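# Pull one tumbler from a dispenser and stand it upright

## Task

A tube-shaped cup dispenser is bolted upright to the table, with four tumblers stacked mouth down inside and a spring pressing them up against a rubber collar at the top. Take out exactly one tumbler and set it on the empty table surface with its open end facing up, while the other three stay inside the dispenser. It only counts if everything stays in place without the robot holding it. At the end, open the hands and pull the arms away.

## Robot and tools

Robot: two arms, left_arm and right_arm. Each ends in the same five-finger right hand, so the hands are not mirror images. The arm names are labels only and do not mean sides of a camera image.

Frame: all positions in results are in one world frame. Its origin is on the table top midway between the arms, +x points out over the table, +z points up, and left_arm sits toward +y. Positions are in metres and orientations are wxyz quaternions. Velocities are in m/s and rad/s. At long reach the printed position can be slightly wrong.

Hand point: each hand has a reference spot 0.05 m in front of the palm, where index pad and thumb tip meet in a pinch. Its own axes are: +z along the straightened fingers, +y outward from the palm, and +x across the palm toward the little finger. Straight fingers extend 0.06-0.07 m beyond it along +z. Across the palm the hand spans 0.08 m on the little-finger side. On the thumb side it spans 0.02 m with the thumb swung in front of the palm and up to 0.09 m otherwise. A wrist bracket on the little-finger side reaches 0.11 m across and 0.03 m past the point along +y, and it can collide with things. Tilting the hand shifts the point slightly.

The row: every command uses one row of 28 numbers, each in [-1, 1], covering both arms even if only one moves. The first 14 are left_arm: dx, dy, dz, rx, ry, rz, then the hand numbers little, ring, middle, index, thumb_bend, thumb_turn, force_limit, speed. The next 14 are the same for right_arm.

- dx, dy, dz, rx, ry, rz are an offset, not an absolute pose. They are expressed in the hand point's own axes and measured from the hand point's pose in the latest result that reports it. Before any such result, and for a second or later call in the same reply, they are measured from where the robot is when the action begins. Scale: 1.0 equals 0.6 m or 180 degrees. rx, ry, rz form a single rotation vector. All zeros drive the arm back to that reference pose; it is not a hold.
- Finger targets are absolute. For little, ring, middle and index, +1 is straight and -1 is fully curled. For thumb_bend, +1 is straight and -1 is fully bent. For thumb_turn, +1 is beside the palm and -1 is across in front of it. A pinch is roughly index -0.22, thumb_bend -0.75, thumb_turn -0.57.
- force_limit sets the stopping load of a closing motor, linear from about 0 N at -1 to 10 N at +1 (15 N for the two thumb motors). It does not affect opening.
- speed runs from almost zero at -1 to full at +1; at full speed a full finger stroke takes 0.6 s. Close at -0.9 or slower for a gentle grip.
- There is no keep-as-is value. To leave a hand unchanged, resend its last eight numbers. Before any have been sent, use its six hand_measured values plus hand_force_limit and hand_speed.

Gripping: with the thumb fully turned in front, the hand can wrap objects 0.035-0.08 m wide, held across the palm on the wrist side of the point. Turn the thumb before arriving. A motor moves only when its target changes by at least 0.01. It then locks at the target or at the force limit. To squeeze harder, raise force_limit and send a target further closed than hand_measured. To loosen, send a target more open than hand_measured.

Tools:
- execute_actions {actions, pictures}. actions is empty (just report state), or holds one item. That item is either {rows, steps}, up to 15 steps of 1/30 s with at least 12, or a wait {steps} of up to 300. Each row applies for one step and the last row repeats. Each step's command is clipped to within 100 mm and 16 degrees of the measured pose, and motion trails commands by about 0.17 s. A result is taken 12 steps before an action ends, and those steps run while you reply. A wait's steps count from the last result, including reply time. Set pictures true to get images.
- move {target, speed, stop_force}. target is one 28-number row with offsets as above. Each hand point travels a straight line; both paths finish together in 0.5-10 s. speed is the top speed in m/s, 0.002-0.5 (default 0.25), and turning is capped at twice that in rad/s. stop_force, 13-80 N, ends an arm's path when its wrist sensor feels that much added push along the move. Use it slowly and not while rotating. Omit it when backing off something already touched. The move: line reports each arm's ending: done, off_target, moving, held, fault or contact. limits=paced means the pose was clipped; limits=held means a check blocked some steps.
- wait {seconds}, from 0 to 10.
- zoom_image {camera, region [x0,y0,x1,y1]}, at most 504x504 px. Cameras are cam_high, cam_low, cam_left_wrist and cam_right_wrist, each 504x504.
- show_instructions shows the reference pages.
- finished_scene {scene} ends the current scene; pass its number.

Result lines: each arm's pose and velocity; hand_measured, hand_stopped_by (moving, target, force, stalled, fault), hand_load_n (positive pushes a finger open; near 0 on all fingers means the grip is lost), hand_force_limit and hand_speed. Also Wrist force and torque in end-effector axes (noisy, offset up to about 5.5 N), joint torques, HELD steps, pose unreachable lines, and a Hand target line when nothing is pending.

Avoid: the arms are stiff, so pressing even slightly past a firm contact can fault. A joint overload or 150 N outside force stops that arm for 10 s. Never let the arms strike or press on each other. Do not drop the tumbler, knock anything off the table, or slam into things. Loose items may get small random nudges. Motors heat while holding loads: a warning comes at 70 °C, and at 85 °C the brakes engage.

Each tool is called after ">>>" as name([rows], argument=value, ...), one row to a line, values as JSON.

## Session

>>> execute_actions(actions=[])

Scene clock: 0.00 s of 6600.00 s.
left_arm: end_effector_position=(-0.2938, +1.1998, +0.6519) hand_measured=(+1.000, +1.000, +1.000, +1.000, +1.000, +1.000) hand_load_n=(+0.0, +0.0, +0.0, +0.0, +0.0, +0.0) hand_stopped_by=(target, target, target, target, target, target) hand_force_limit=0.00 hand_speed=-0.80 end_effector_quat_wxyz=(-0.028, +0.841, -0.540, +0.028) end_effector_velocity=(-0.000, -0.000, +0.000) end_effector_angular_velocity=(+0.001, -0.000, -0.000) | right_arm: end_effector_position=(+0.2624, -1.3176, +0.5893) hand_measured=(+1.000, +1.000, +1.000, +1.000, +1.000, +1.000) hand_load_n=(+0.0, +0.0, +0.0, +0.0, +0.0, +0.0) hand_stopped_by=(target, target, target, target, target, target) hand_force_limit=0.00 hand_speed=-0.80 end_effector_quat_wxyz=(+0.007, +0.588, +0.808, +0.033) end_effector_velocity=(-0.000, -0.001, -0.000) end_effector_angular_velocity=(-0.001, +0.000, -0.000)
Joint positions: left_arm=[ 1.413 -1.524  1.289  1.788  1.649 -2.001] | right_arm=[-1.725 -1.484  1.386  1.718  1.525 -1.968]
Joint velocities: left_arm=[ 0. -0.  0. -0.  0.  0.] | right_arm=[-0.     0.     0.    -0.001 -0.    -0.   ]
Joint torques (N m, as the arm reports them, + toward a larger angle): no reading
Wrist force (N, on the end effector, along its own x y z axes, offset not removed): no reading
Wrist torque (N m, same axes, about the end effector's origin, offset not removed): no reading
Hand target (left_arm): -0.294, +1.200, +0.652; -0.028, +0.841, -0.540, +0.028
Hand target (right_arm): +0.262, -1.318, +0.589; +0.007, +0.588, +0.808, +0.033
camera_calibration (this result's frames):
cam_left_wrist: T_world_to_cam=[[-0.945327, -0.32236, -0.049417, 0.133813], [-0.30271, 0.810941, 0.500741, -1.38533], [-0.121344, 0.488323, -0.864186, 0.0703064], [0, 0, 0, 1]] pos_world=[-0.284324, 1.13222, 0.76106]
cam_right_wrist: T_world_to_cam=[[0.977264, 0.211574, 0.0138659, 0.012731], [0.175754, -0.844918, 0.505198, -1.45578], [0.118602, -0.491275, -0.862892, -0.0417153], [0, 0, 0, 1]] pos_world=[0.248364, -1.2532, 0.699283]

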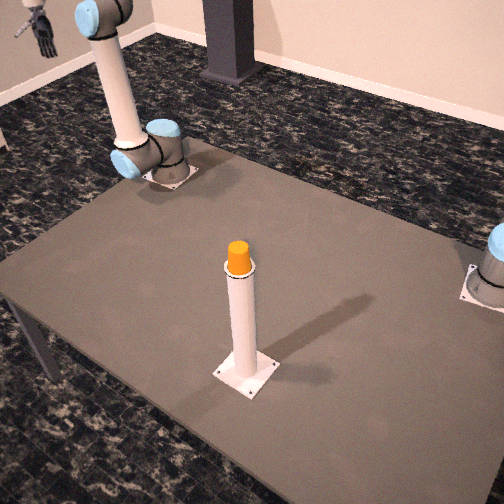

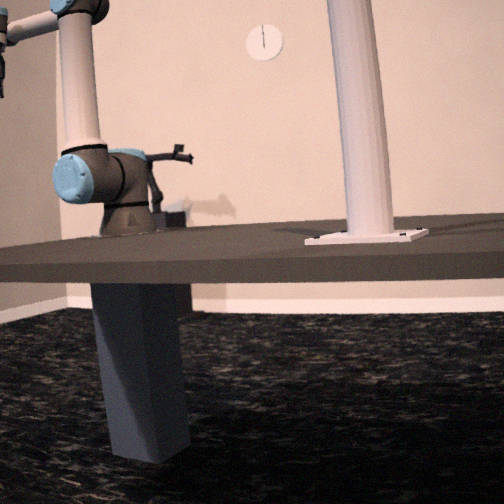

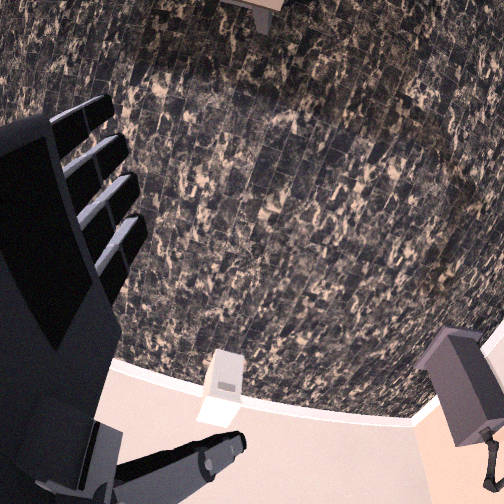

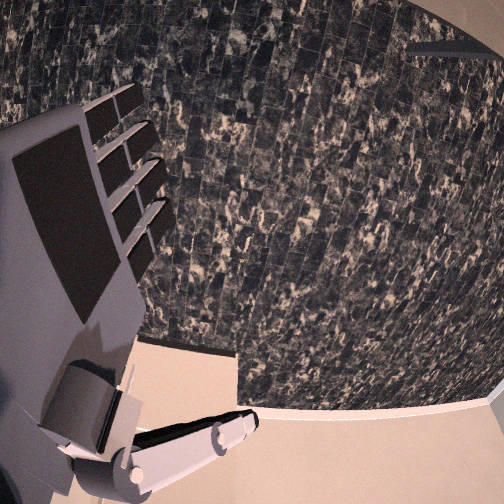

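>>> zoom_image(camera="cam_high", region=[200, 225, 280, 305])

>>> zoom_image(camera="cam_high", region=[205, 330, 285, 410])

Region (200, 225, 280, 305) of cam_high's 504x504 image, scaled by 6.300, with more detail than that image has.

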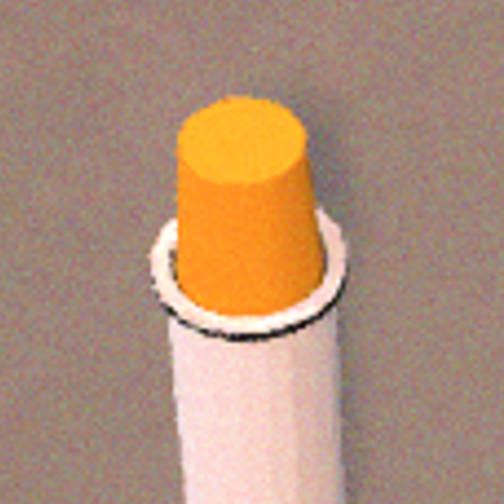

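Region (205, 330, 285, 410) of cam_high's 504x504 image, scaled by 6.300, with more detail than that image has.

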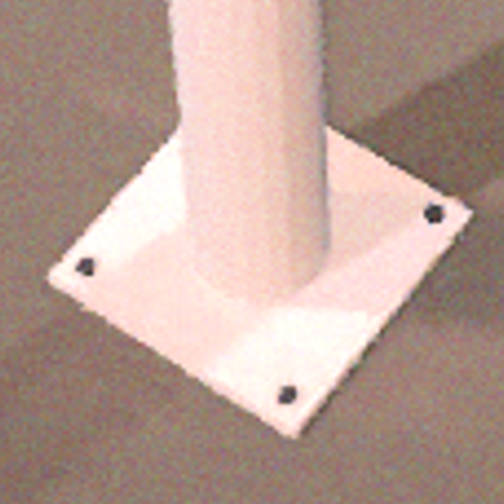

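>>> move(target=[0,0,0,0,0,0,1,1,1,1,1,1,0,-0.8, 0.9,0.98,0.05,-0.1166,-0.3137,-0.2482,1,1,1,1,1,-1,0,0], speed=0.45)

>>> move(target=[0,0,0,0,0,0,1,1,1,1,1,1,0,-0.8, 0.3713,0.9636,-0.3854,-0.3900,-0.1935,-0.0688,1,1,1,1,1,-1,0,0], speed=0.45)

Scene clock: 8.97 s of 6600.00 s.
left_arm: end_effector_position=(-0.2938, +1.1998, +0.6519) hand_measured=(+1.000, +1.000, +1.000, +1.000, +1.000, +1.000) hand_load_n=(+0.0, +0.0, +0.0, +0.0, +0.0, +0.0) hand_stopped_by=(target, target, target, target, target, target) hand_force_limit=0.00 hand_speed=-0.80 end_effector_quat_wxyz=(-0.028, +0.841, -0.540, +0.028) end_effector_velocity=(-0.000, +0.000, -0.000) end_effector_angular_velocity=(-0.000, +0.000, -0.000) | right_arm: end_effector_position=(+0.6556, -0.6225, +0.6073) hand_measured=(+1.000, +1.000, +1.000, +1.000, +1.000, -1.000) hand_load_n=(+0.0, +0.0, +0.0, +0.0, +0.0, +0.0) hand_stopped_by=(target, target, target, target, target, target) hand_force_limit=0.00 hand_speed=0.00 end_effector_quat_wxyz=(+0.487, +0.185, +0.846, -0.109) end_effector_velocity=(+0.002, +0.001, -0.000) end_effector_angular_velocity=(-0.007, +0.003, -0.016)
Joint positions: left_arm=[ 1.413 -1.524  1.289  1.788  1.649 -2.001] | right_arm=[ 0.081 -1.76   1.706  0.662  2.072 -1.253]
Joint velocities: left_arm=[ 0.  0.  0. -0. -0.  0.] | right_arm=[ 0.012  0.012 -0.009  0.007  0.027  0.013]
Joint torques (N m, as the arm reports them, + toward a larger angle): left_arm=[ -2.28 -37.24 -37.03   3.71   0.38  -0.09] | right_arm=[ 20.63 -12.22 -46.92   4.35   3.59   1.95]
Wrist force (N, on the end effector, along its own x y z axes, offset not removed): left_arm=[1.6 2.7 0.9] | right_arm=[6.4 0.4 -2.7]
Wrist torque (N m, same axes, about the end effector's origin, offset not removed): left_arm=[0.34 -0.22 0.17] | right_arm=[-0.15 -0.89 0.82]
Hand target (left_arm): -0.294, +1.200, +0.652; -0.028, +0.841, -0.540, +0.028
Hand target (right_arm): +0.656, -0.622, +0.607; +0.487, +0.186, +0.846, -0.110
Off the commanded pose (left_arm): 0.000 m, 0 deg.
Off the commanded pose (right_arm): 0.002 m, 0 deg.
Kept back: nothing.
After step 90, 3.23 s passed at rest.
move: done; limits=paced
camera_calibration (this result's frames):
cam_left_wrist: T_world_to_cam=[[-0.945327, -0.32236, -0.0494171, 0.133813], [-0.30271, 0.810941, 0.500741, -1.38533], [-0.121344, 0.488323, -0.864185, 0.0703062], [0, 0, 0, 1]] pos_world=[-0.284324, 1.13222, 0.76106]
cam_right_wrist: T_world_to_cam=[[0.49822, 0.864916, 0.0608041, 0.173436], [-0.0590307, -0.0361284, 0.997602, -0.588337], [0.865039, -0.500614, 0.0330568, -0.770519], [0, 0, 0, 1]] pos_world=[0.54539, -0.556996, 0.601852]

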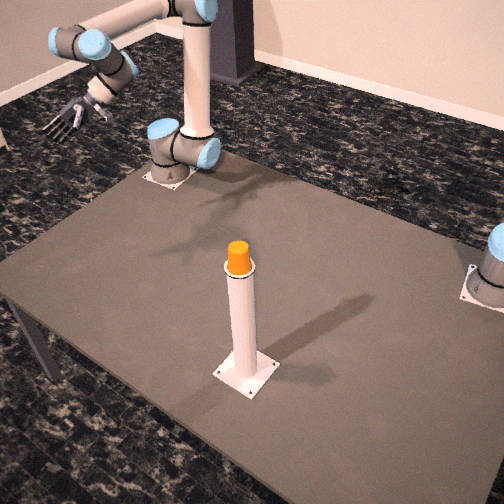

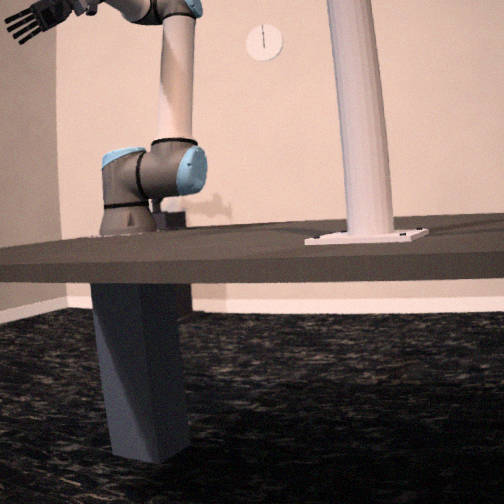

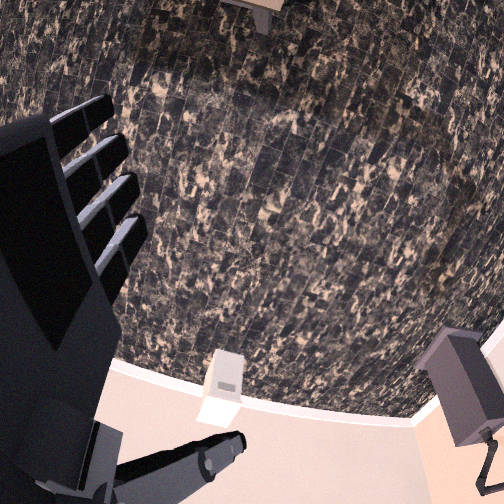

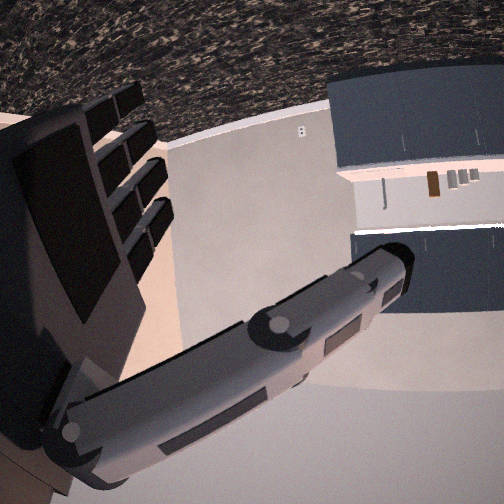

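Scene clock: 11.37 s of 6600.00 s.
left_arm: end_effector_position=(-0.2938, +1.1998, +0.6519) hand_measured=(+1.000, +1.000, +1.000, +1.000, +1.000, +1.000) hand_load_n=(+0.0, +0.0, +0.0, +0.0, +0.0, +0.0) hand_stopped_by=(target, target, target, target, target, target) hand_force_limit=0.00 hand_speed=-0.80 end_effector_quat_wxyz=(-0.028, +0.841, -0.540, +0.028) end_effector_velocity=(-0.000, -0.000, -0.000) end_effector_angular_velocity=(-0.001, -0.000, +0.001) | right_arm: end_effector_position=(+0.6154, +0.0326, +0.5278) hand_measured=(+1.000, +1.000, +1.000, +1.000, +1.000, -1.000) hand_load_n=(+0.0, +0.0, +0.0, +0.0, +0.0, +0.0) hand_stopped_by=(target, target, target, target, target, target) hand_force_limit=0.00 hand_speed=0.00 end_effector_quat_wxyz=(+0.706, -0.248, +0.595, +0.293) end_effector_velocity=(+0.001, +0.003, +0.000) end_effector_angular_velocity=(+0.000, -0.003, +0.003)
Joint positions: left_arm=[ 1.413 -1.524  1.289  1.788  1.649 -2.001] | right_arm=[ 0.655 -1.293  1.649 -0.527  1.51  -1.562]
Joint velocities: left_arm=[ 0.     0.     0.     0.     0.    -0.001] | right_arm=[ 0.001  0.005 -0.005 -0.002 -0.003 -0.001]
Joint torques (N m, as the arm reports them, + toward a larger angle): left_arm=[ -1.5  -37.85 -36.31   3.48   0.64  -0.14] | right_arm=[ 17.54 -50.51 -50.66  -5.33  -2.46  -1.72]
Wrist force (N, on the end effector, along its own x y z axes, offset not removed): left_arm=[-1.3 3.8 0.9] | right_arm=[5.2 -1.4 0.4]
Wrist torque (N m, same axes, about the end effector's origin, offset not removed): left_arm=[0.51 0.11 -0.01] | right_arm=[-0.56 -0.80 0.68]
Hand target (left_arm): -0.294, +1.200, +0.652; -0.028, +0.841, -0.540, +0.028
Hand target (right_arm): +0.616, +0.033, +0.528; +0.706, -0.248, +0.595, +0.293
Off the commanded pose (left_arm): 0.000 m, 0 deg.
Off the commanded pose (right_arm): 0.000 m, 0 deg.
Kept back: nothing.
move: done
camera_calibration (this result's frames):
cam_left_wrist: T_world_to_cam=[[-0.945327, -0.322359, -0.0494171, 0.133813], [-0.30271, 0.810941, 0.500741, -1.38533], [-0.121344, 0.488323, -0.864186, 0.0703064], [0, 0, 0, 1]] pos_world=[-0.284324, 1.13222, 0.76106]
cam_right_wrist: T_world_to_cam=[[-0.685584, 0.720416, 0.104766, 0.341771], [-0.428577, -0.515738, 0.741846, -0.109714], [0.58847, 0.463697, 0.662335, -0.598607], [0, 0, 0, 1]] pos_world=[0.539554, -0.0252282, 0.442063]

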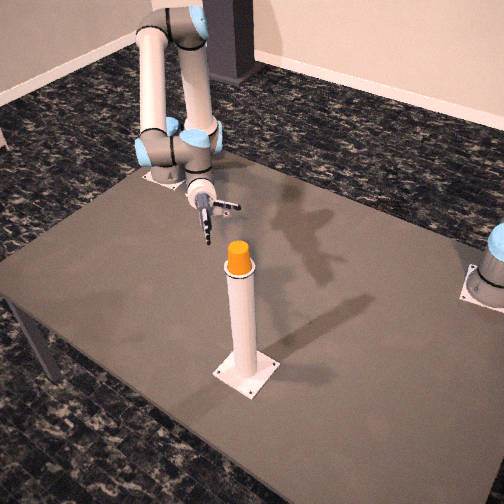

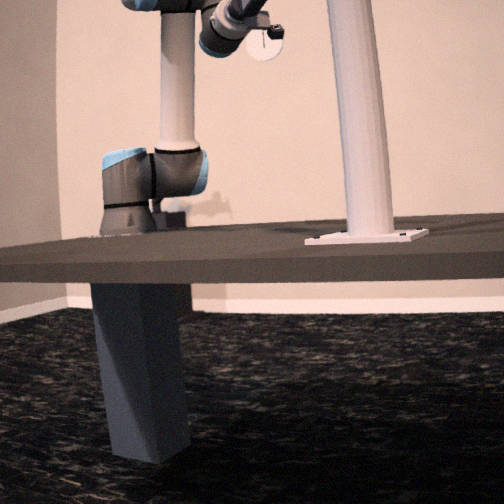

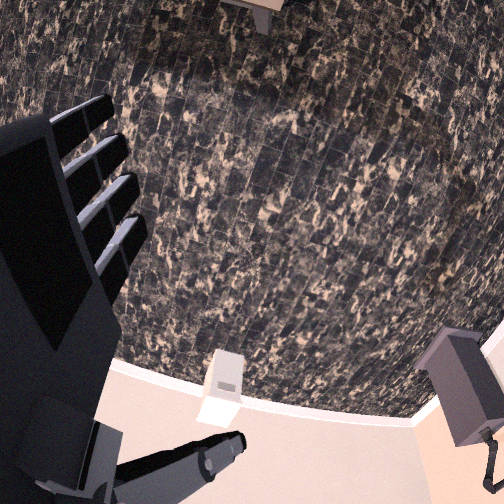

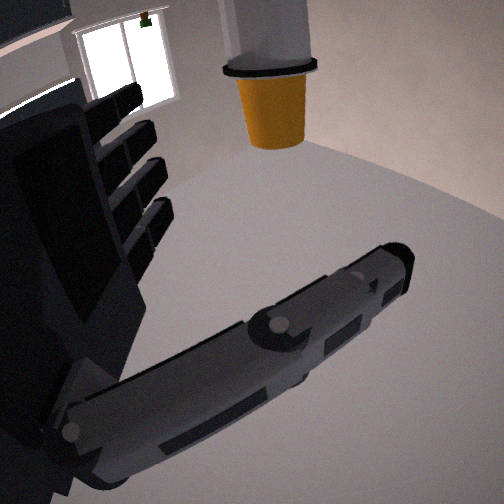

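>>> zoom_image(camera="cam_right_wrist", region=[200, 20, 340, 160])

Region (200, 20, 340, 160) of cam_right_wrist's 504x504 image, scaled by 3.600, with more detail than that image has.

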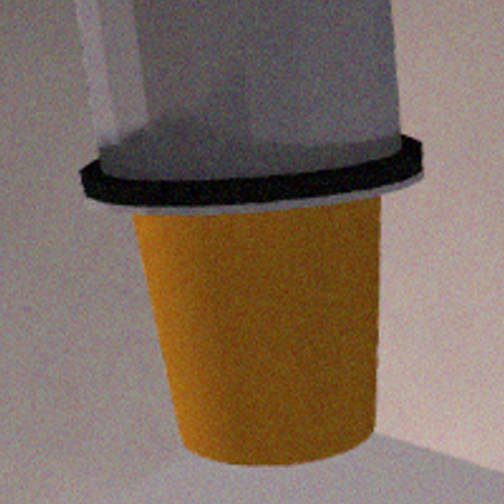

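>>> move(target=[0,0,0,0,0,0,1,1,1,1,1,1,0,-0.8, 0.0343,0.0167,0.2732,0,0,0,1,1,1,1,1,-1,0,0], speed=0.15, stop_force=15)

Scene clock: 16.00 s of 6600.00 s.
left_arm: end_effector_position=(-0.2938, +1.1998, +0.6519) hand_measured=(+1.000, +1.000, +1.000, +1.000, +1.000, +1.000) hand_load_n=(+0.0, +0.0, +0.0, +0.0, +0.0, +0.0) hand_stopped_by=(target, target, target, target, target, target) hand_force_limit=0.00 hand_speed=-0.80 end_effector_quat_wxyz=(-0.028, +0.841, -0.540, +0.028) end_effector_velocity=(-0.000, -0.000, +0.000) end_effector_angular_velocity=(-0.001, -0.000, -0.000) | right_arm: end_effector_position=(+0.7246, +0.1564, +0.5354) hand_measured=(+1.000, +1.000, +1.000, +1.000, +1.000, -1.000) hand_load_n=(+0.0, +0.0, +0.0, +0.0, +0.0, +0.0) hand_stopped_by=(target, target, target, target, target, target) hand_force_limit=0.00 hand_speed=0.00 end_effector_quat_wxyz=(+0.706, -0.248, +0.595, +0.293) end_effector_velocity=(+0.002, +0.002, -0.000) end_effector_angular_velocity=(-0.001, +0.001, -0.001)
Joint positions: left_arm=[ 1.413 -1.524  1.289  1.788  1.649 -2.001] | right_arm=[ 0.678 -1.031  1.258 -0.396  1.533 -1.566]
Joint velocities: left_arm=[ 0.     0.    -0.001  0.001  0.     0.001] | right_arm=[-0.     0.005 -0.008  0.004  0.     0.   ]
Joint torques (N m, as the arm reports them, + toward a larger angle): left_arm=[ -1.46 -36.91 -34.99   3.41   0.49  -0.37] | right_arm=[ 20.32 -73.37 -51.32   1.03   2.44  -1.74]
Wrist force (N, on the end effector, along its own x y z axes, offset not removed): left_arm=[0.7 2.2 0.2] | right_arm=[7.2 -1.7 -0.9]
Wrist torque (N m, same axes, about the end effector's origin, offset not removed): left_arm=[0.29 -0.04 0.07] | right_arm=[-0.52 -0.96 0.73]
Hand target (left_arm): -0.294, +1.200, +0.652; -0.028, +0.841, -0.540, +0.028
Hand target (right_arm): +0.725, +0.157, +0.535; +0.706, -0.248, +0.595, +0.293
Off the commanded pose (left_arm): 0.000 m, 0 deg.
Off the commanded pose (right_arm): 0.000 m, 0 deg.
Kept back: nothing.
move: done
camera_calibration (this result's frames):
cam_left_wrist: T_world_to_cam=[[-0.945327, -0.322359, -0.049417, 0.133813], [-0.30271, 0.810941, 0.500741, -1.38533], [-0.121344, 0.488323, -0.864186, 0.0703062], [0, 0, 0, 1]] pos_world=[-0.284324, 1.13222, 0.76106]
cam_right_wrist: T_world_to_cam=[[-0.685593, 0.720415, 0.104709, 0.326643], [-0.428629, -0.515731, 0.741822, -0.0046375], [0.588421, 0.463707, 0.662372, -0.725302], [0, 0, 0, 1]] pos_world=[0.64874, 0.0986169, 0.449658]

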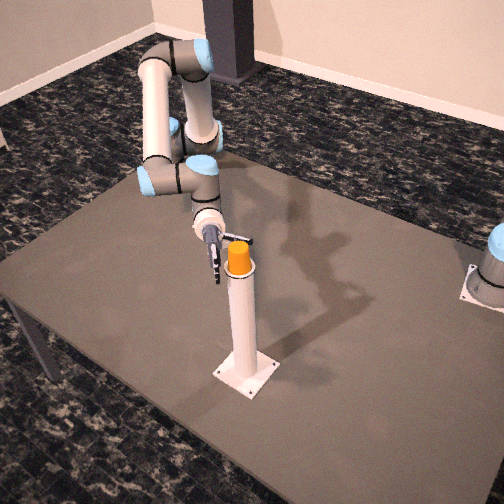

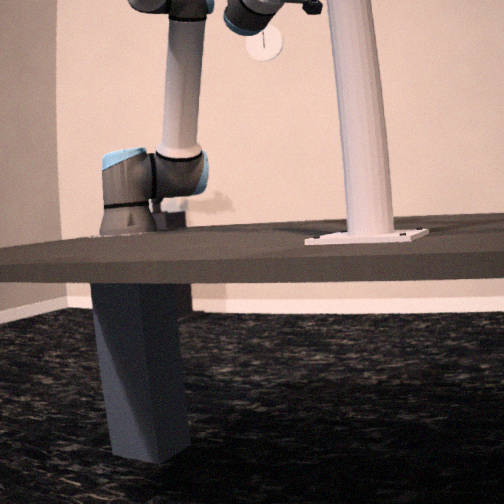

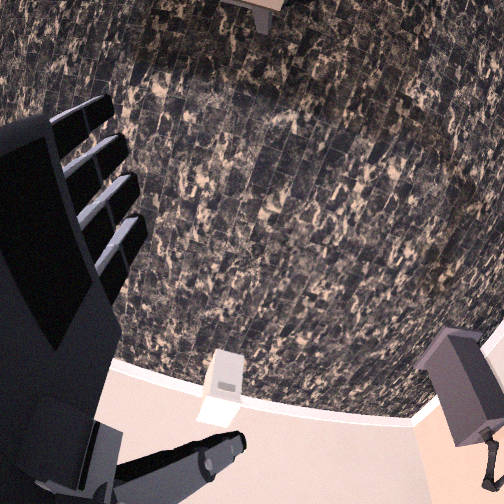

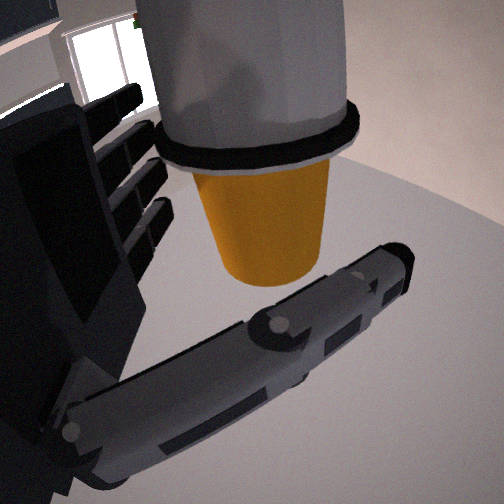

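>>> zoom_image(camera="cam_right_wrist", region=[140, 70, 380, 310])

Region (140, 70, 380, 310) of cam_right_wrist's 504x504 image, scaled by 2.100, with more detail than that image has.

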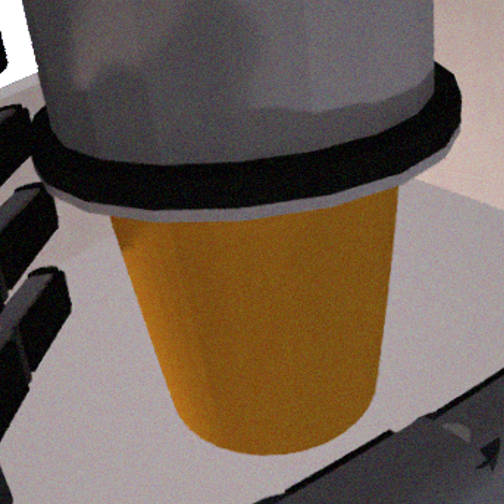

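>>> move(target=[0,0,0,0,0,0,1,1,1,1,1,1,0,-0.8, 0.0127,0.01,0.0722,0,0,0,1,1,1,1,1,-1,0,0], speed=0.05, stop_force=13)

>>> execute_actions([
  {"rows": [[0,0,0,0,0,0,1,1,1,1,1,1,0,-0.8, 0,0,0,0,0,0,1,1,0.42,0.42,1,-1,0.8,0.5]], "steps": 12},
])

>>> move(target=[0,0,0,0,0,0,1,1,1,1,1,1,0,-0.8, 0,0,0,0,0,0,1,1,-0.8,-0.8,-0.8,-1,0.8,-0.6], speed=0.03)

>>> zoom_image(camera="cam_high", region=[190, 210, 280, 300])

Scene clock: 19.67 s of 6600.00 s.
left_arm: end_effector_position=(-0.2938, +1.1998, +0.6519) hand_measured=(+1.000, +1.000, +1.000, +1.000, +1.000, +1.000) hand_load_n=(+0.0, +0.0, +0.0, +0.0, +0.0, +0.0) hand_stopped_by=(target, target, target, target, target, target) hand_force_limit=0.00 hand_speed=-0.80 end_effector_quat_wxyz=(-0.028, +0.841, -0.540, +0.028) end_effector_velocity=(+0.000, -0.000, +0.000) end_effector_angular_velocity=(-0.000, +0.000, -0.000) | right_arm: end_effector_position=(+0.7512, +0.1915, +0.5353) hand_measured=(+1.000, +1.000, +1.000, +1.000, +1.000, -1.000) hand_load_n=(+0.0, +0.0, +0.0, +0.0, +0.0, +0.0) hand_stopped_by=(target, target, target, target, target, target) hand_force_limit=0.00 hand_speed=0.00 end_effector_quat_wxyz=(+0.706, -0.248, +0.595, +0.293) end_effector_velocity=(+0.001, +0.002, +0.001) end_effector_angular_velocity=(-0.000, +0.000, +0.000)
Joint positions: left_arm=[ 1.413 -1.524  1.289  1.788  1.649 -2.001] | right_arm=[ 0.686 -0.954  1.135 -0.351  1.541 -1.567]
Joint velocities: left_arm=[-0.     0.    -0.     0.001 -0.     0.   ] | right_arm=[ 0.001  0.004 -0.009  0.005  0.001 -0.   ]
Joint torques (N m, as the arm reports them, + toward a larger angle): left_arm=[ -1.82 -33.68 -35.78   3.43   0.24  -0.29] | right_arm=[ 19.57 -78.66 -50.96  -0.2    2.56  -1.54]
Wrist force (N, on the end effector, along its own x y z axes, offset not removed): left_arm=[1.9 3.7 2.9] | right_arm=[3.5 0.1 -2.5]
Wrist torque (N m, same axes, about the end effector's origin, offset not removed): left_arm=[0.39 -0.30 0.18] | right_arm=[-0.16 -0.37 0.62]
Hand target (left_arm): -0.294, +1.200, +0.652; -0.028, +0.841, -0.540, +0.028
Hand target (right_arm): +0.751, +0.192, +0.535; +0.706, -0.248, +0.595, +0.293
Off the commanded pose (left_arm): 0.000 m, 0 deg.
Off the commanded pose (right_arm): 0.000 m, 0 deg.
Kept back: nothing.
move: done
camera_calibration (this result's frames):
cam_left_wrist: T_world_to_cam=[[-0.945327, -0.32236, -0.049417, 0.133813], [-0.30271, 0.810941, 0.500741, -1.38533], [-0.121344, 0.488323, -0.864186, 0.0703063], [0, 0, 0, 1]] pos_world=[-0.284324, 1.13222, 0.76106]
cam_right_wrist: T_world_to_cam=[[-0.685597, 0.720414, 0.104689, 0.319587], [-0.428656, -0.515736, 0.741802, 0.0250163], [0.588396, 0.463702, 0.662397, -0.757132], [0, 0, 0, 1]] pos_world=[0.675325, 0.133751, 0.449508]

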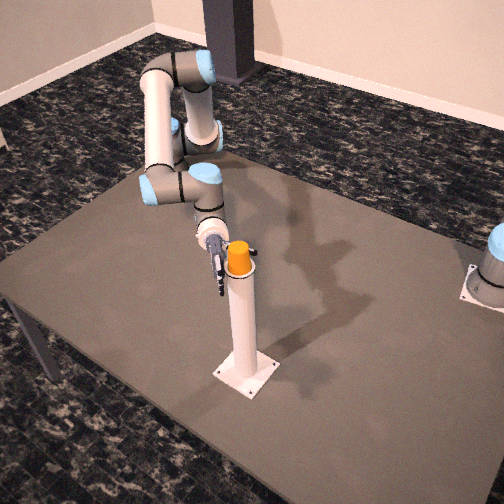

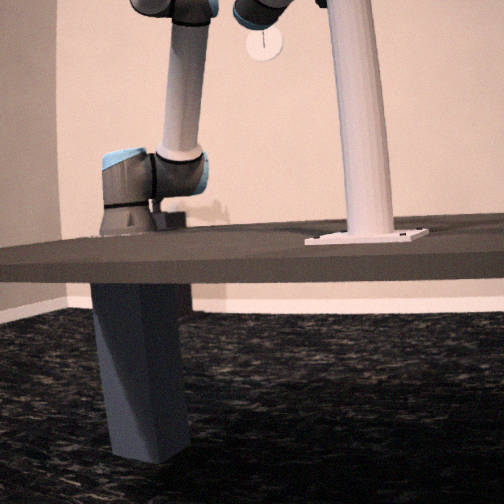

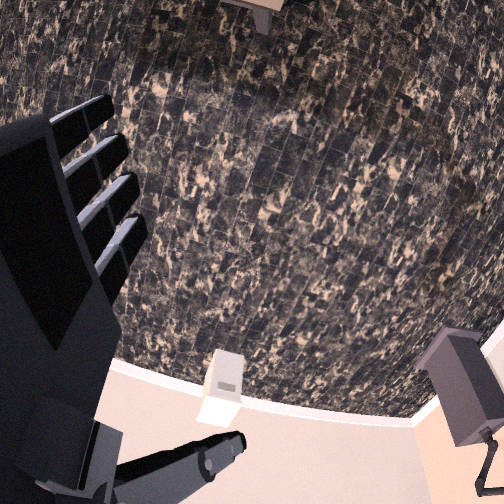

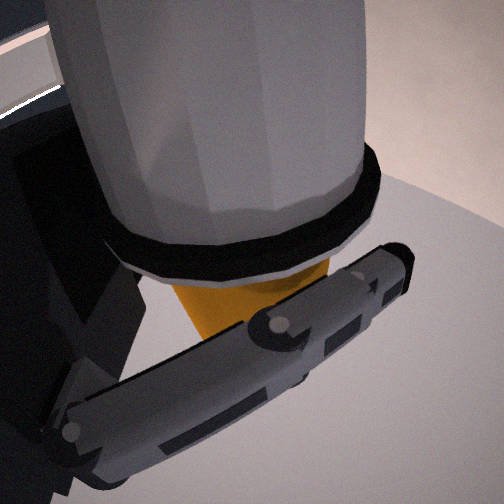

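Scene clock: 19.70 s of 6600.00 s.
left_arm: end_effector_position=(-0.2938, +1.1998, +0.6519) hand_measured=(+1.000, +1.000, +1.000, +1.000, +1.000, +1.000) hand_load_n=(+0.0, +0.0, +0.0, +0.0, +0.0, +0.0) hand_stopped_by=(target, target, target, target, target, target) hand_force_limit=0.00 hand_speed=-0.80 end_effector_quat_wxyz=(-0.028, +0.841, -0.540, +0.028) end_effector_velocity=(-0.000, -0.000, -0.000) end_effector_angular_velocity=(-0.001, -0.000, +0.001) | right_arm: end_effector_position=(+0.7512, +0.1916, +0.5353) hand_measured=(+1.000, +1.000, +1.000, +1.000, +1.000, -1.000) hand_load_n=(+0.0, +0.0, +0.0, +0.0, +0.0, +0.0) hand_stopped_by=(target, target, target, target, target, target) hand_force_limit=0.00 hand_speed=0.00 end_effector_quat_wxyz=(+0.706, -0.248, +0.595, +0.293) end_effector_velocity=(+0.002, +0.002, -0.001) end_effector_angular_velocity=(-0.000, +0.000, -0.000)
Joint positions: left_arm=[ 1.413 -1.524  1.289  1.788  1.649 -2.001] | right_arm=[ 0.686 -0.954  1.134 -0.35   1.541 -1.567]
Joint velocities: left_arm=[ 0.    -0.     0.001  0.001  0.    -0.001] | right_arm=[ 0.     0.005 -0.007  0.002  0.    -0.   ]
Joint torques (N m, as the arm reports them, + toward a larger angle): left_arm=[  1.01 -34.86 -36.86   3.35   0.39  -0.2 ] | right_arm=[ 18.57 -75.9  -52.5    0.82   2.71  -1.52]
Wrist force (N, on the end effector, along its own x y z axes, offset not removed): left_arm=[0.4 4.7 2.0] | right_arm=[6.4 1.1 -0.4]
Wrist torque (N m, same axes, about the end effector's origin, offset not removed): left_arm=[0.54 -0.05 0.13] | right_arm=[-0.19 -0.93 0.86]
Kept back: the last 12 steps of this action, its rows measured from the state above.
Steps of this call (step 1: nothing new was sent). Readings (end_effector_position | what the end effector reports):
1: the state above

Scene clock: 21.40 s of 6600.00 s.
left_arm: end_effector_position=(-0.2938, +1.1998, +0.6519) hand_measured=(+1.000, +1.000, +1.000, +1.000, +1.000, +1.000) hand_load_n=(+0.0, +0.0, +0.0, +0.0, +0.0, +0.0) hand_stopped_by=(target, target, target, target, target, target) hand_force_limit=0.00 hand_speed=-0.80 end_effector_quat_wxyz=(-0.028, +0.841, -0.540, +0.028) end_effector_velocity=(+0.000, +0.000, +0.000) end_effector_angular_velocity=(+0.001, -0.000, +0.001) | right_arm: end_effector_position=(+0.7512, +0.1916, +0.5352) hand_measured=(+1.000, +1.000, -0.062, -0.018, +0.658, -1.000) hand_load_n=(+0.0, +0.0, +12.0, +8.0, +13.5, -1.0) hand_stopped_by=(target, target, force, force, force, target) hand_force_limit=0.80 hand_speed=-0.60 end_effector_quat_wxyz=(+0.706, -0.248, +0.595, +0.293) end_effector_velocity=(-0.000, -0.000, +0.001) end_effector_angular_velocity=(-0.001, +0.000, -0.000)
Joint positions: left_arm=[ 1.413 -1.524  1.289  1.788  1.649 -2.001] | right_arm=[ 0.686 -0.954  1.134 -0.35   1.541 -1.567]
Joint velocities: left_arm=[-0.     0.    -0.001  0.     0.    -0.001] | right_arm=[ 0.    -0.001 -0.     0.001 -0.    -0.   ]
Joint torques (N m, as the arm reports them, + toward a larger angle): left_arm=[ -1.56 -36.67 -36.39   3.2    0.36  -0.41] | right_arm=[  18.55 -101.32  -40.94   -2.22    2.18   -1.4 ]
Wrist force (N, on the end effector, along its own x y z axes, offset not removed): left_arm=[1.1 2.1 2.3] | right_arm=[3.0 -0.5 -2.9]
Wrist torque (N m, same axes, about the end effector's origin, offset not removed): left_arm=[0.18 -0.15 0.12] | right_arm=[-0.27 -0.46 0.67]
Hand target (left_arm): -0.294, +1.200, +0.652; -0.028, +0.841, -0.540, +0.028
Hand target (right_arm): +0.751, +0.192, +0.535; +0.706, -0.248, +0.595, +0.293
Off your previous action's commanded pose (left_arm): 0.000 m, 0 deg at its last step (step 12 of this call).
Off your previous action's commanded pose (right_arm): 0.000 m, 0 deg at its last step (step 12 of this call).
Off the commanded pose (left_arm): 0.000 m, 0 deg.
Off the commanded pose (right_arm): 0.000 m, 0 deg.
Kept back: nothing.
move: done
camera_calibration (this result's frames):
cam_left_wrist: T_world_to_cam=[[-0.945327, -0.32236, -0.049417, 0.133813], [-0.30271, 0.810941, 0.500741, -1.38533], [-0.121344, 0.488323, -0.864186, 0.0703062], [0, 0, 0, 1]] pos_world=[-0.284324, 1.13222, 0.76106]
cam_right_wrist: T_world_to_cam=[[-0.685583, 0.720428, 0.104689, 0.319561], [-0.428566, -0.515649, 0.741915, 0.0250559], [0.588479, 0.463778, 0.662271, -0.757145], [0, 0, 0, 1]] pos_world=[0.675388, 0.133846, 0.449391]

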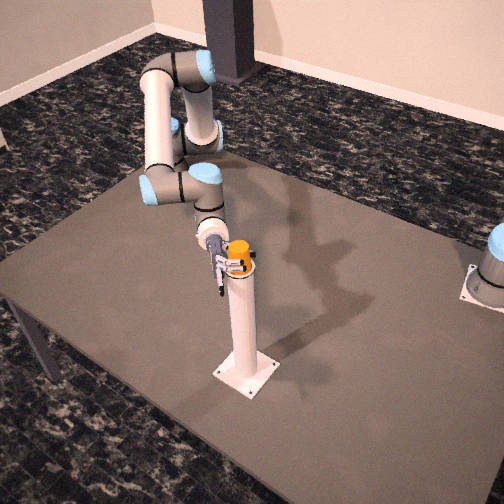

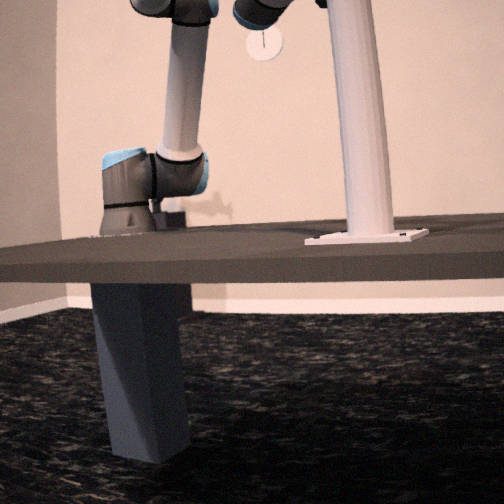

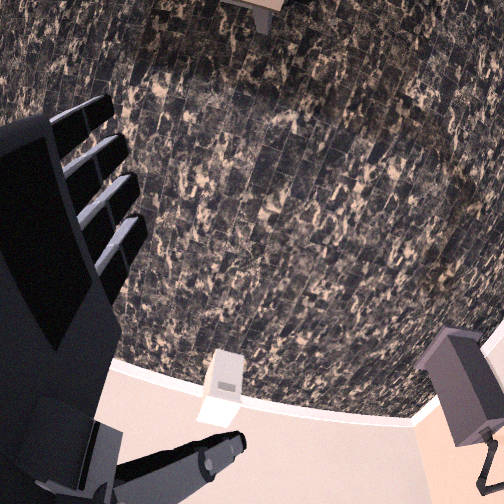

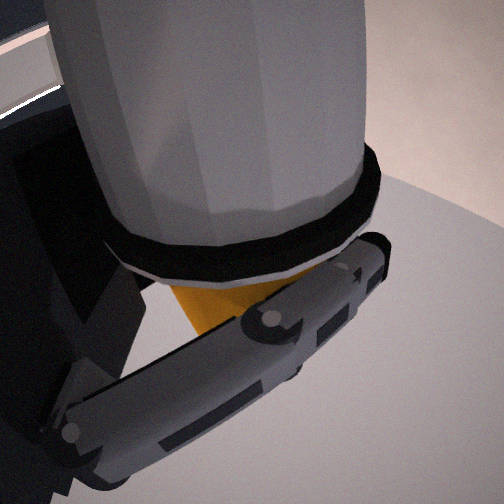

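Region (190, 210, 280, 300) of cam_high's 504x504 image, scaled by 5.600, with more detail than that image has.

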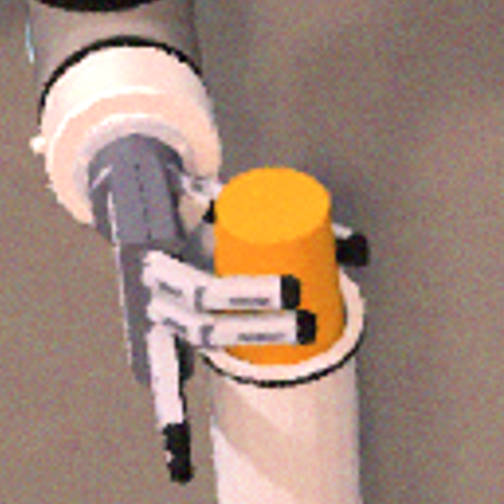

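>>> move(target=[0,0,0,0,0,0,1,1,1,1,1,1,0,-0.8, -0.0821,0,0.0141,0,0,0,1,1,-0.8,-0.8,-0.8,-1,0.8,-0.6], speed=0.02)

>>> zoom_image(camera="cam_high", region=[190, 200, 280, 290])

Scene clock: 24.93 s of 6600.00 s.
left_arm: end_effector_position=(-0.2938, +1.1998, +0.6519) hand_measured=(+1.000, +1.000, +1.000, +1.000, +1.000, +1.000) hand_load_n=(+0.0, +0.0, +0.0, +0.0, +0.0, +0.0) hand_stopped_by=(target, target, target, target, target, target) hand_force_limit=0.00 hand_speed=-0.80 end_effector_quat_wxyz=(-0.028, +0.841, -0.540, +0.028) end_effector_velocity=(-0.000, +0.000, +0.000) end_effector_angular_velocity=(+0.001, +0.000, -0.000) | right_arm: end_effector_position=(+0.7512, +0.1917, +0.5848) hand_measured=(+1.000, +1.000, -0.062, -0.018, +0.658, -1.000) hand_load_n=(+0.0, +0.0, +12.0, +7.5, +13.5, -1.5) hand_stopped_by=(target, target, force, force, force, target) hand_force_limit=0.80 hand_speed=-0.60 end_effector_quat_wxyz=(+0.706, -0.248, +0.595, +0.293) end_effector_velocity=(+0.000, -0.000, +0.003) end_effector_angular_velocity=(+0.001, -0.000, -0.000)
Joint positions: left_arm=[ 1.413 -1.524  1.289  1.788  1.649 -2.001] | right_arm=[ 0.686 -0.967  1.067 -0.27   1.541 -1.567]
Joint velocities: left_arm=[-0.    -0.     0.    -0.001 -0.     0.   ] | right_arm=[-0.    -0.001 -0.004  0.004 -0.     0.   ]
Joint torques (N m, as the arm reports them, + toward a larger angle): left_arm=[ -1.12 -35.15 -35.17   3.45   0.71  -0.14] | right_arm=[  19.33 -109.24  -53.41    0.82    2.58   -1.58]
Wrist force (N, on the end effector, along its own x y z axes, offset not removed): left_arm=[0.7 2.9 0.8] | right_arm=[5.3 0.7 0.0]
Wrist torque (N m, same axes, about the end effector's origin, offset not removed): left_arm=[0.43 -0.06 0.09] | right_arm=[-0.25 -0.76 0.81]
Hand target (left_arm): -0.294, +1.200, +0.652; -0.028, +0.841, -0.540, +0.028
Hand target (right_arm): +0.751, +0.192, +0.585; +0.706, -0.248, +0.595, +0.293
Off the commanded pose (left_arm): 0.000 m, 0 deg.
Off the commanded pose (right_arm): 0.000 m, 0 deg.
Kept back: nothing.
move: done
camera_calibration (this result's frames):
cam_left_wrist: T_world_to_cam=[[-0.945327, -0.32236, -0.049417, 0.133813], [-0.30271, 0.810941, 0.500741, -1.38533], [-0.121344, 0.488323, -0.864186, 0.0703064], [0, 0, 0, 1]] pos_world=[-0.284324, 1.13222, 0.76106]
cam_right_wrist: T_world_to_cam=[[-0.685586, 0.720424, 0.104697, 0.314273], [-0.428569, -0.515663, 0.741903, -0.0117682], [0.588473, 0.463768, 0.662283, -0.790029], [0, 0, 0, 1]] pos_world=[0.675329, 0.133912, 0.49905]

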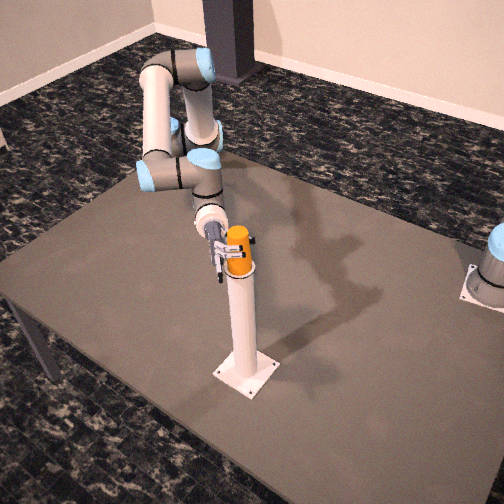

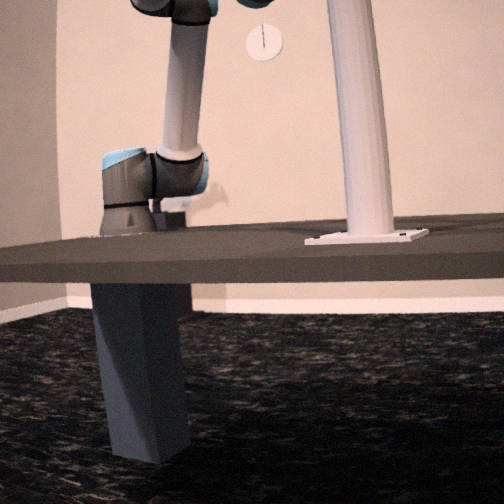

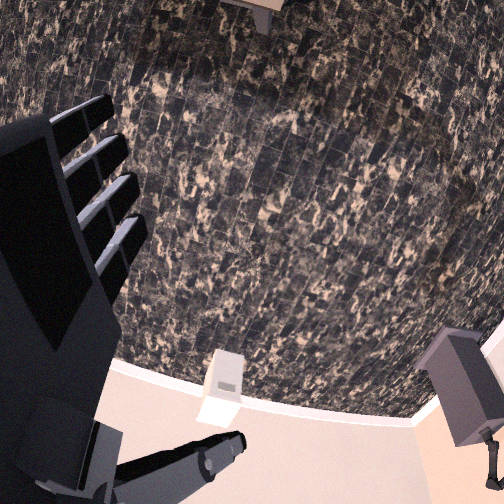

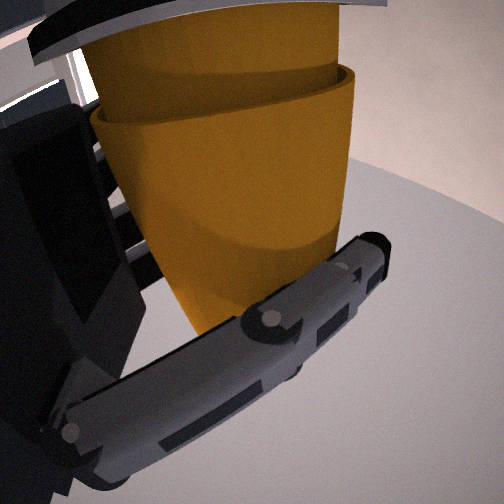

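Region (190, 200, 280, 290) of cam_high's 504x504 image, scaled by 5.600, with more detail than that image has.

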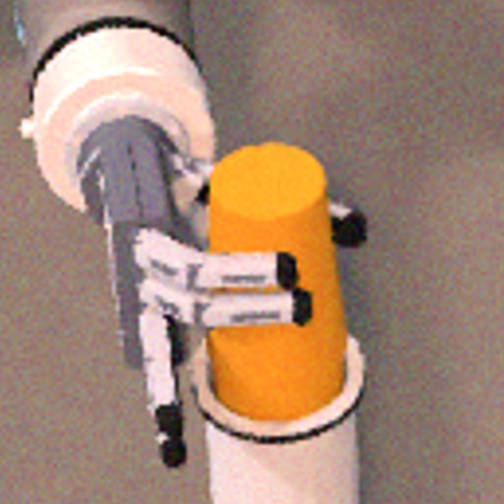

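>>> execute_actions(actions=[])

Scene clock: 25.97 s of 6600.00 s.
left_arm: end_effector_position=(-0.2938, +1.1998, +0.6519) hand_measured=(+1.000, +1.000, +1.000, +1.000, +1.000, +1.000) hand_load_n=(+0.0, +0.0, +0.0, +0.0, +0.0, +0.0) hand_stopped_by=(target, target, target, target, target, target) hand_force_limit=0.00 hand_speed=-0.80 end_effector_quat_wxyz=(-0.028, +0.841, -0.540, +0.028) end_effector_velocity=(+0.000, +0.000, -0.000) end_effector_angular_velocity=(+0.000, -0.000, -0.001) | right_arm: end_effector_position=(+0.7512, +0.1917, +0.5851) hand_measured=(+1.000, +1.000, -0.062, -0.018, +0.658, -1.000) hand_load_n=(+0.0, +0.0, +12.0, +7.5, +13.5, -1.5) hand_stopped_by=(target, target, force, force, force, target) hand_force_limit=0.80 hand_speed=-0.60 end_effector_quat_wxyz=(+0.706, -0.248, +0.595, +0.293) end_effector_velocity=(-0.000, -0.000, +0.001) end_effector_angular_velocity=(+0.001, +0.001, +0.000)
Joint positions: left_arm=[ 1.413 -1.524  1.289  1.788  1.649 -2.001] | right_arm=[ 0.686 -0.967  1.067 -0.27   1.541 -1.567]
Joint velocities: left_arm=[ 0.    -0.     0.    -0.     0.     0.001] | right_arm=[-0.    -0.    -0.     0.    -0.     0.001]
Joint torques (N m, as the arm reports them, + toward a larger angle): left_arm=[ -2.57 -35.55 -36.05   3.81   0.13  -0.47] | right_arm=[  19.87 -109.26  -51.78    0.33    2.57   -1.93]
Wrist force (N, on the end effector, along its own x y z axes, offset not removed): left_arm=[1.5 1.7 0.9] | right_arm=[6.0 2.0 -1.2]
Wrist torque (N m, same axes, about the end effector's origin, offset not removed): left_arm=[0.16 -0.31 0.06] | right_arm=[-0.02 -0.75 0.82]
Hand target (left_arm): -0.294, +1.200, +0.652; -0.028, +0.841, -0.540, +0.028
Hand target (right_arm): +0.751, +0.192, +0.585; +0.706, -0.248, +0.595, +0.293
Off the commanded pose (left_arm): 0.000 m, 0 deg.
Off the commanded pose (right_arm): 0.000 m, 0 deg.
Kept back: nothing.
Steps of this call (steps 1 to 31: nothing new was sent). Readings (end_effector_position | what the end effector reports):
1: left_arm (-0.2938, +1.1998, +0.6519) | right_arm (+0.7512, +0.1917, +0.5849) | left_arm hand_measured=(+1.000, +1.000, +1.000, +1.000, +1.000, +1.000) hand_load_n=(+0.0, +0.0, +0.0, +0.0, +0.0, +0.0) hand_stopped_by=(target, target, target, target, target, target) hand_force_limit=0.00 hand_speed=-0.80 | right_arm hand_measured=(+1.000, +1.000, -0.062, -0.018, +0.658, -1.000) hand_load_n=(+0.0, +0.0, +12.0, +7.5, +13.5, -1.5) hand_stopped_by=(target, target, force, force, force, target) hand_force_limit=0.80 hand_speed=-0.60
2: left_arm (-0.2938, +1.1998, +0.6519) | right_arm (+0.7512, +0.1917, +0.5850) | left_arm hand_measured=(+1.000, +1.000, +1.000, +1.000, +1.000, +1.000) hand_load_n=(+0.0, +0.0, +0.0, +0.0, +0.0, +0.0) hand_stopped_by=(target, target, target, target, target, target) hand_force_limit=0.00 hand_speed=-0.80 | right_arm hand_measured=(+1.000, +1.000, -0.062, -0.018, +0.658, -1.000) hand_load_n=(+0.0, +0.0, +12.0, +7.5, +13.5, -1.5) hand_stopped_by=(target, target, force, force, force, target) hand_force_limit=0.80 hand_speed=-0.60
4: left_arm (-0.2938, +1.1998, +0.6519) | right_arm (+0.7512, +0.1917, +0.5850) | left_arm hand_measured=(+1.000, +1.000, +1.000, +1.000, +1.000, +1.000) hand_load_n=(+0.0, +0.0, +0.0, +0.0, +0.0, +0.0) hand_stopped_by=(target, target, target, target, target, target) hand_force_limit=0.00 hand_speed=-0.80 | right_arm hand_measured=(+1.000, +1.000, -0.062, -0.018, +0.658, -1.000) hand_load_n=(+0.0, +0.0, +12.0, +7.5, +13.5, -1.5) hand_stopped_by=(target, target, force, force, force, target) hand_force_limit=0.80 hand_speed=-0.60
8: left_arm (-0.2938, +1.1998, +0.6519) | right_arm (+0.7512, +0.1917, +0.5851) | left_arm hand_measured=(+1.000, +1.000, +1.000, +1.000, +1.000, +1.000) hand_load_n=(+0.0, +0.0, +0.0, +0.0, +0.0, +0.0) hand_stopped_by=(target, target, target, target, target, target) hand_force_limit=0.00 hand_speed=-0.80 | right_arm hand_measured=(+1.000, +1.000, -0.062, -0.018, +0.658, -1.000) hand_load_n=(+0.0, +0.0, +12.0, +7.5, +13.5, -1.5) hand_stopped_by=(target, target, force, force, force, target) hand_force_limit=0.80 hand_speed=-0.60
31: the state above
camera_calibration (this result's frames):
cam_left_wrist: T_world_to_cam=[[-0.945327, -0.32236, -0.0494171, 0.133813], [-0.30271, 0.810941, 0.500741, -1.38533], [-0.121344, 0.488322, -0.864186, 0.0703064], [0, 0, 0, 1]] pos_world=[-0.284324, 1.13222, 0.76106]
cam_right_wrist: T_world_to_cam=[[-0.685583, 0.720428, 0.104689, 0.314242], [-0.428568, -0.515651, 0.741912, -0.0120023], [0.588477, 0.463776, 0.662274, -0.790238], [0, 0, 0, 1]] pos_world=[0.675332, 0.133915, 0.499361]

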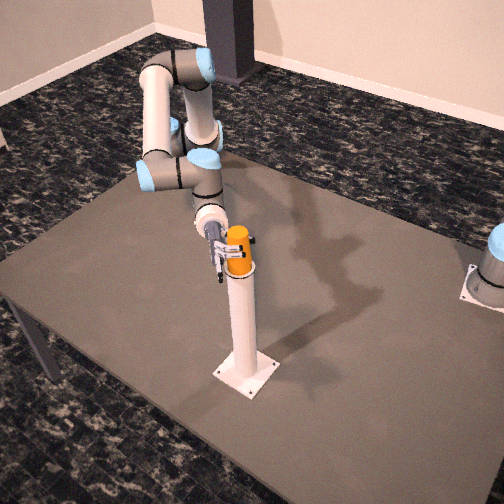

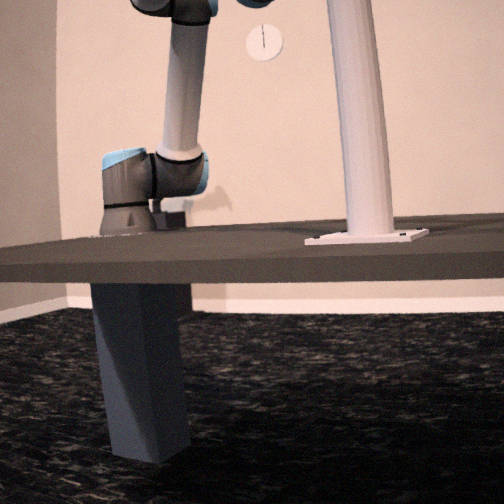

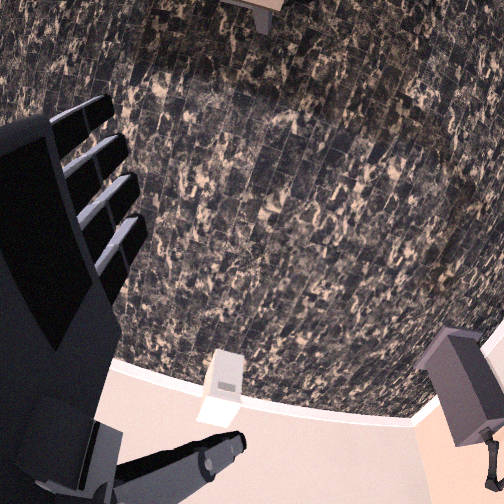

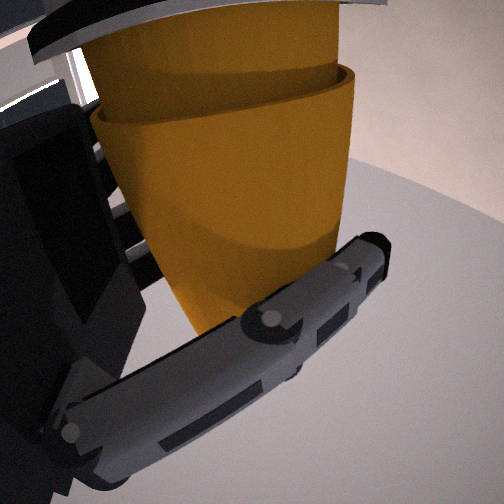

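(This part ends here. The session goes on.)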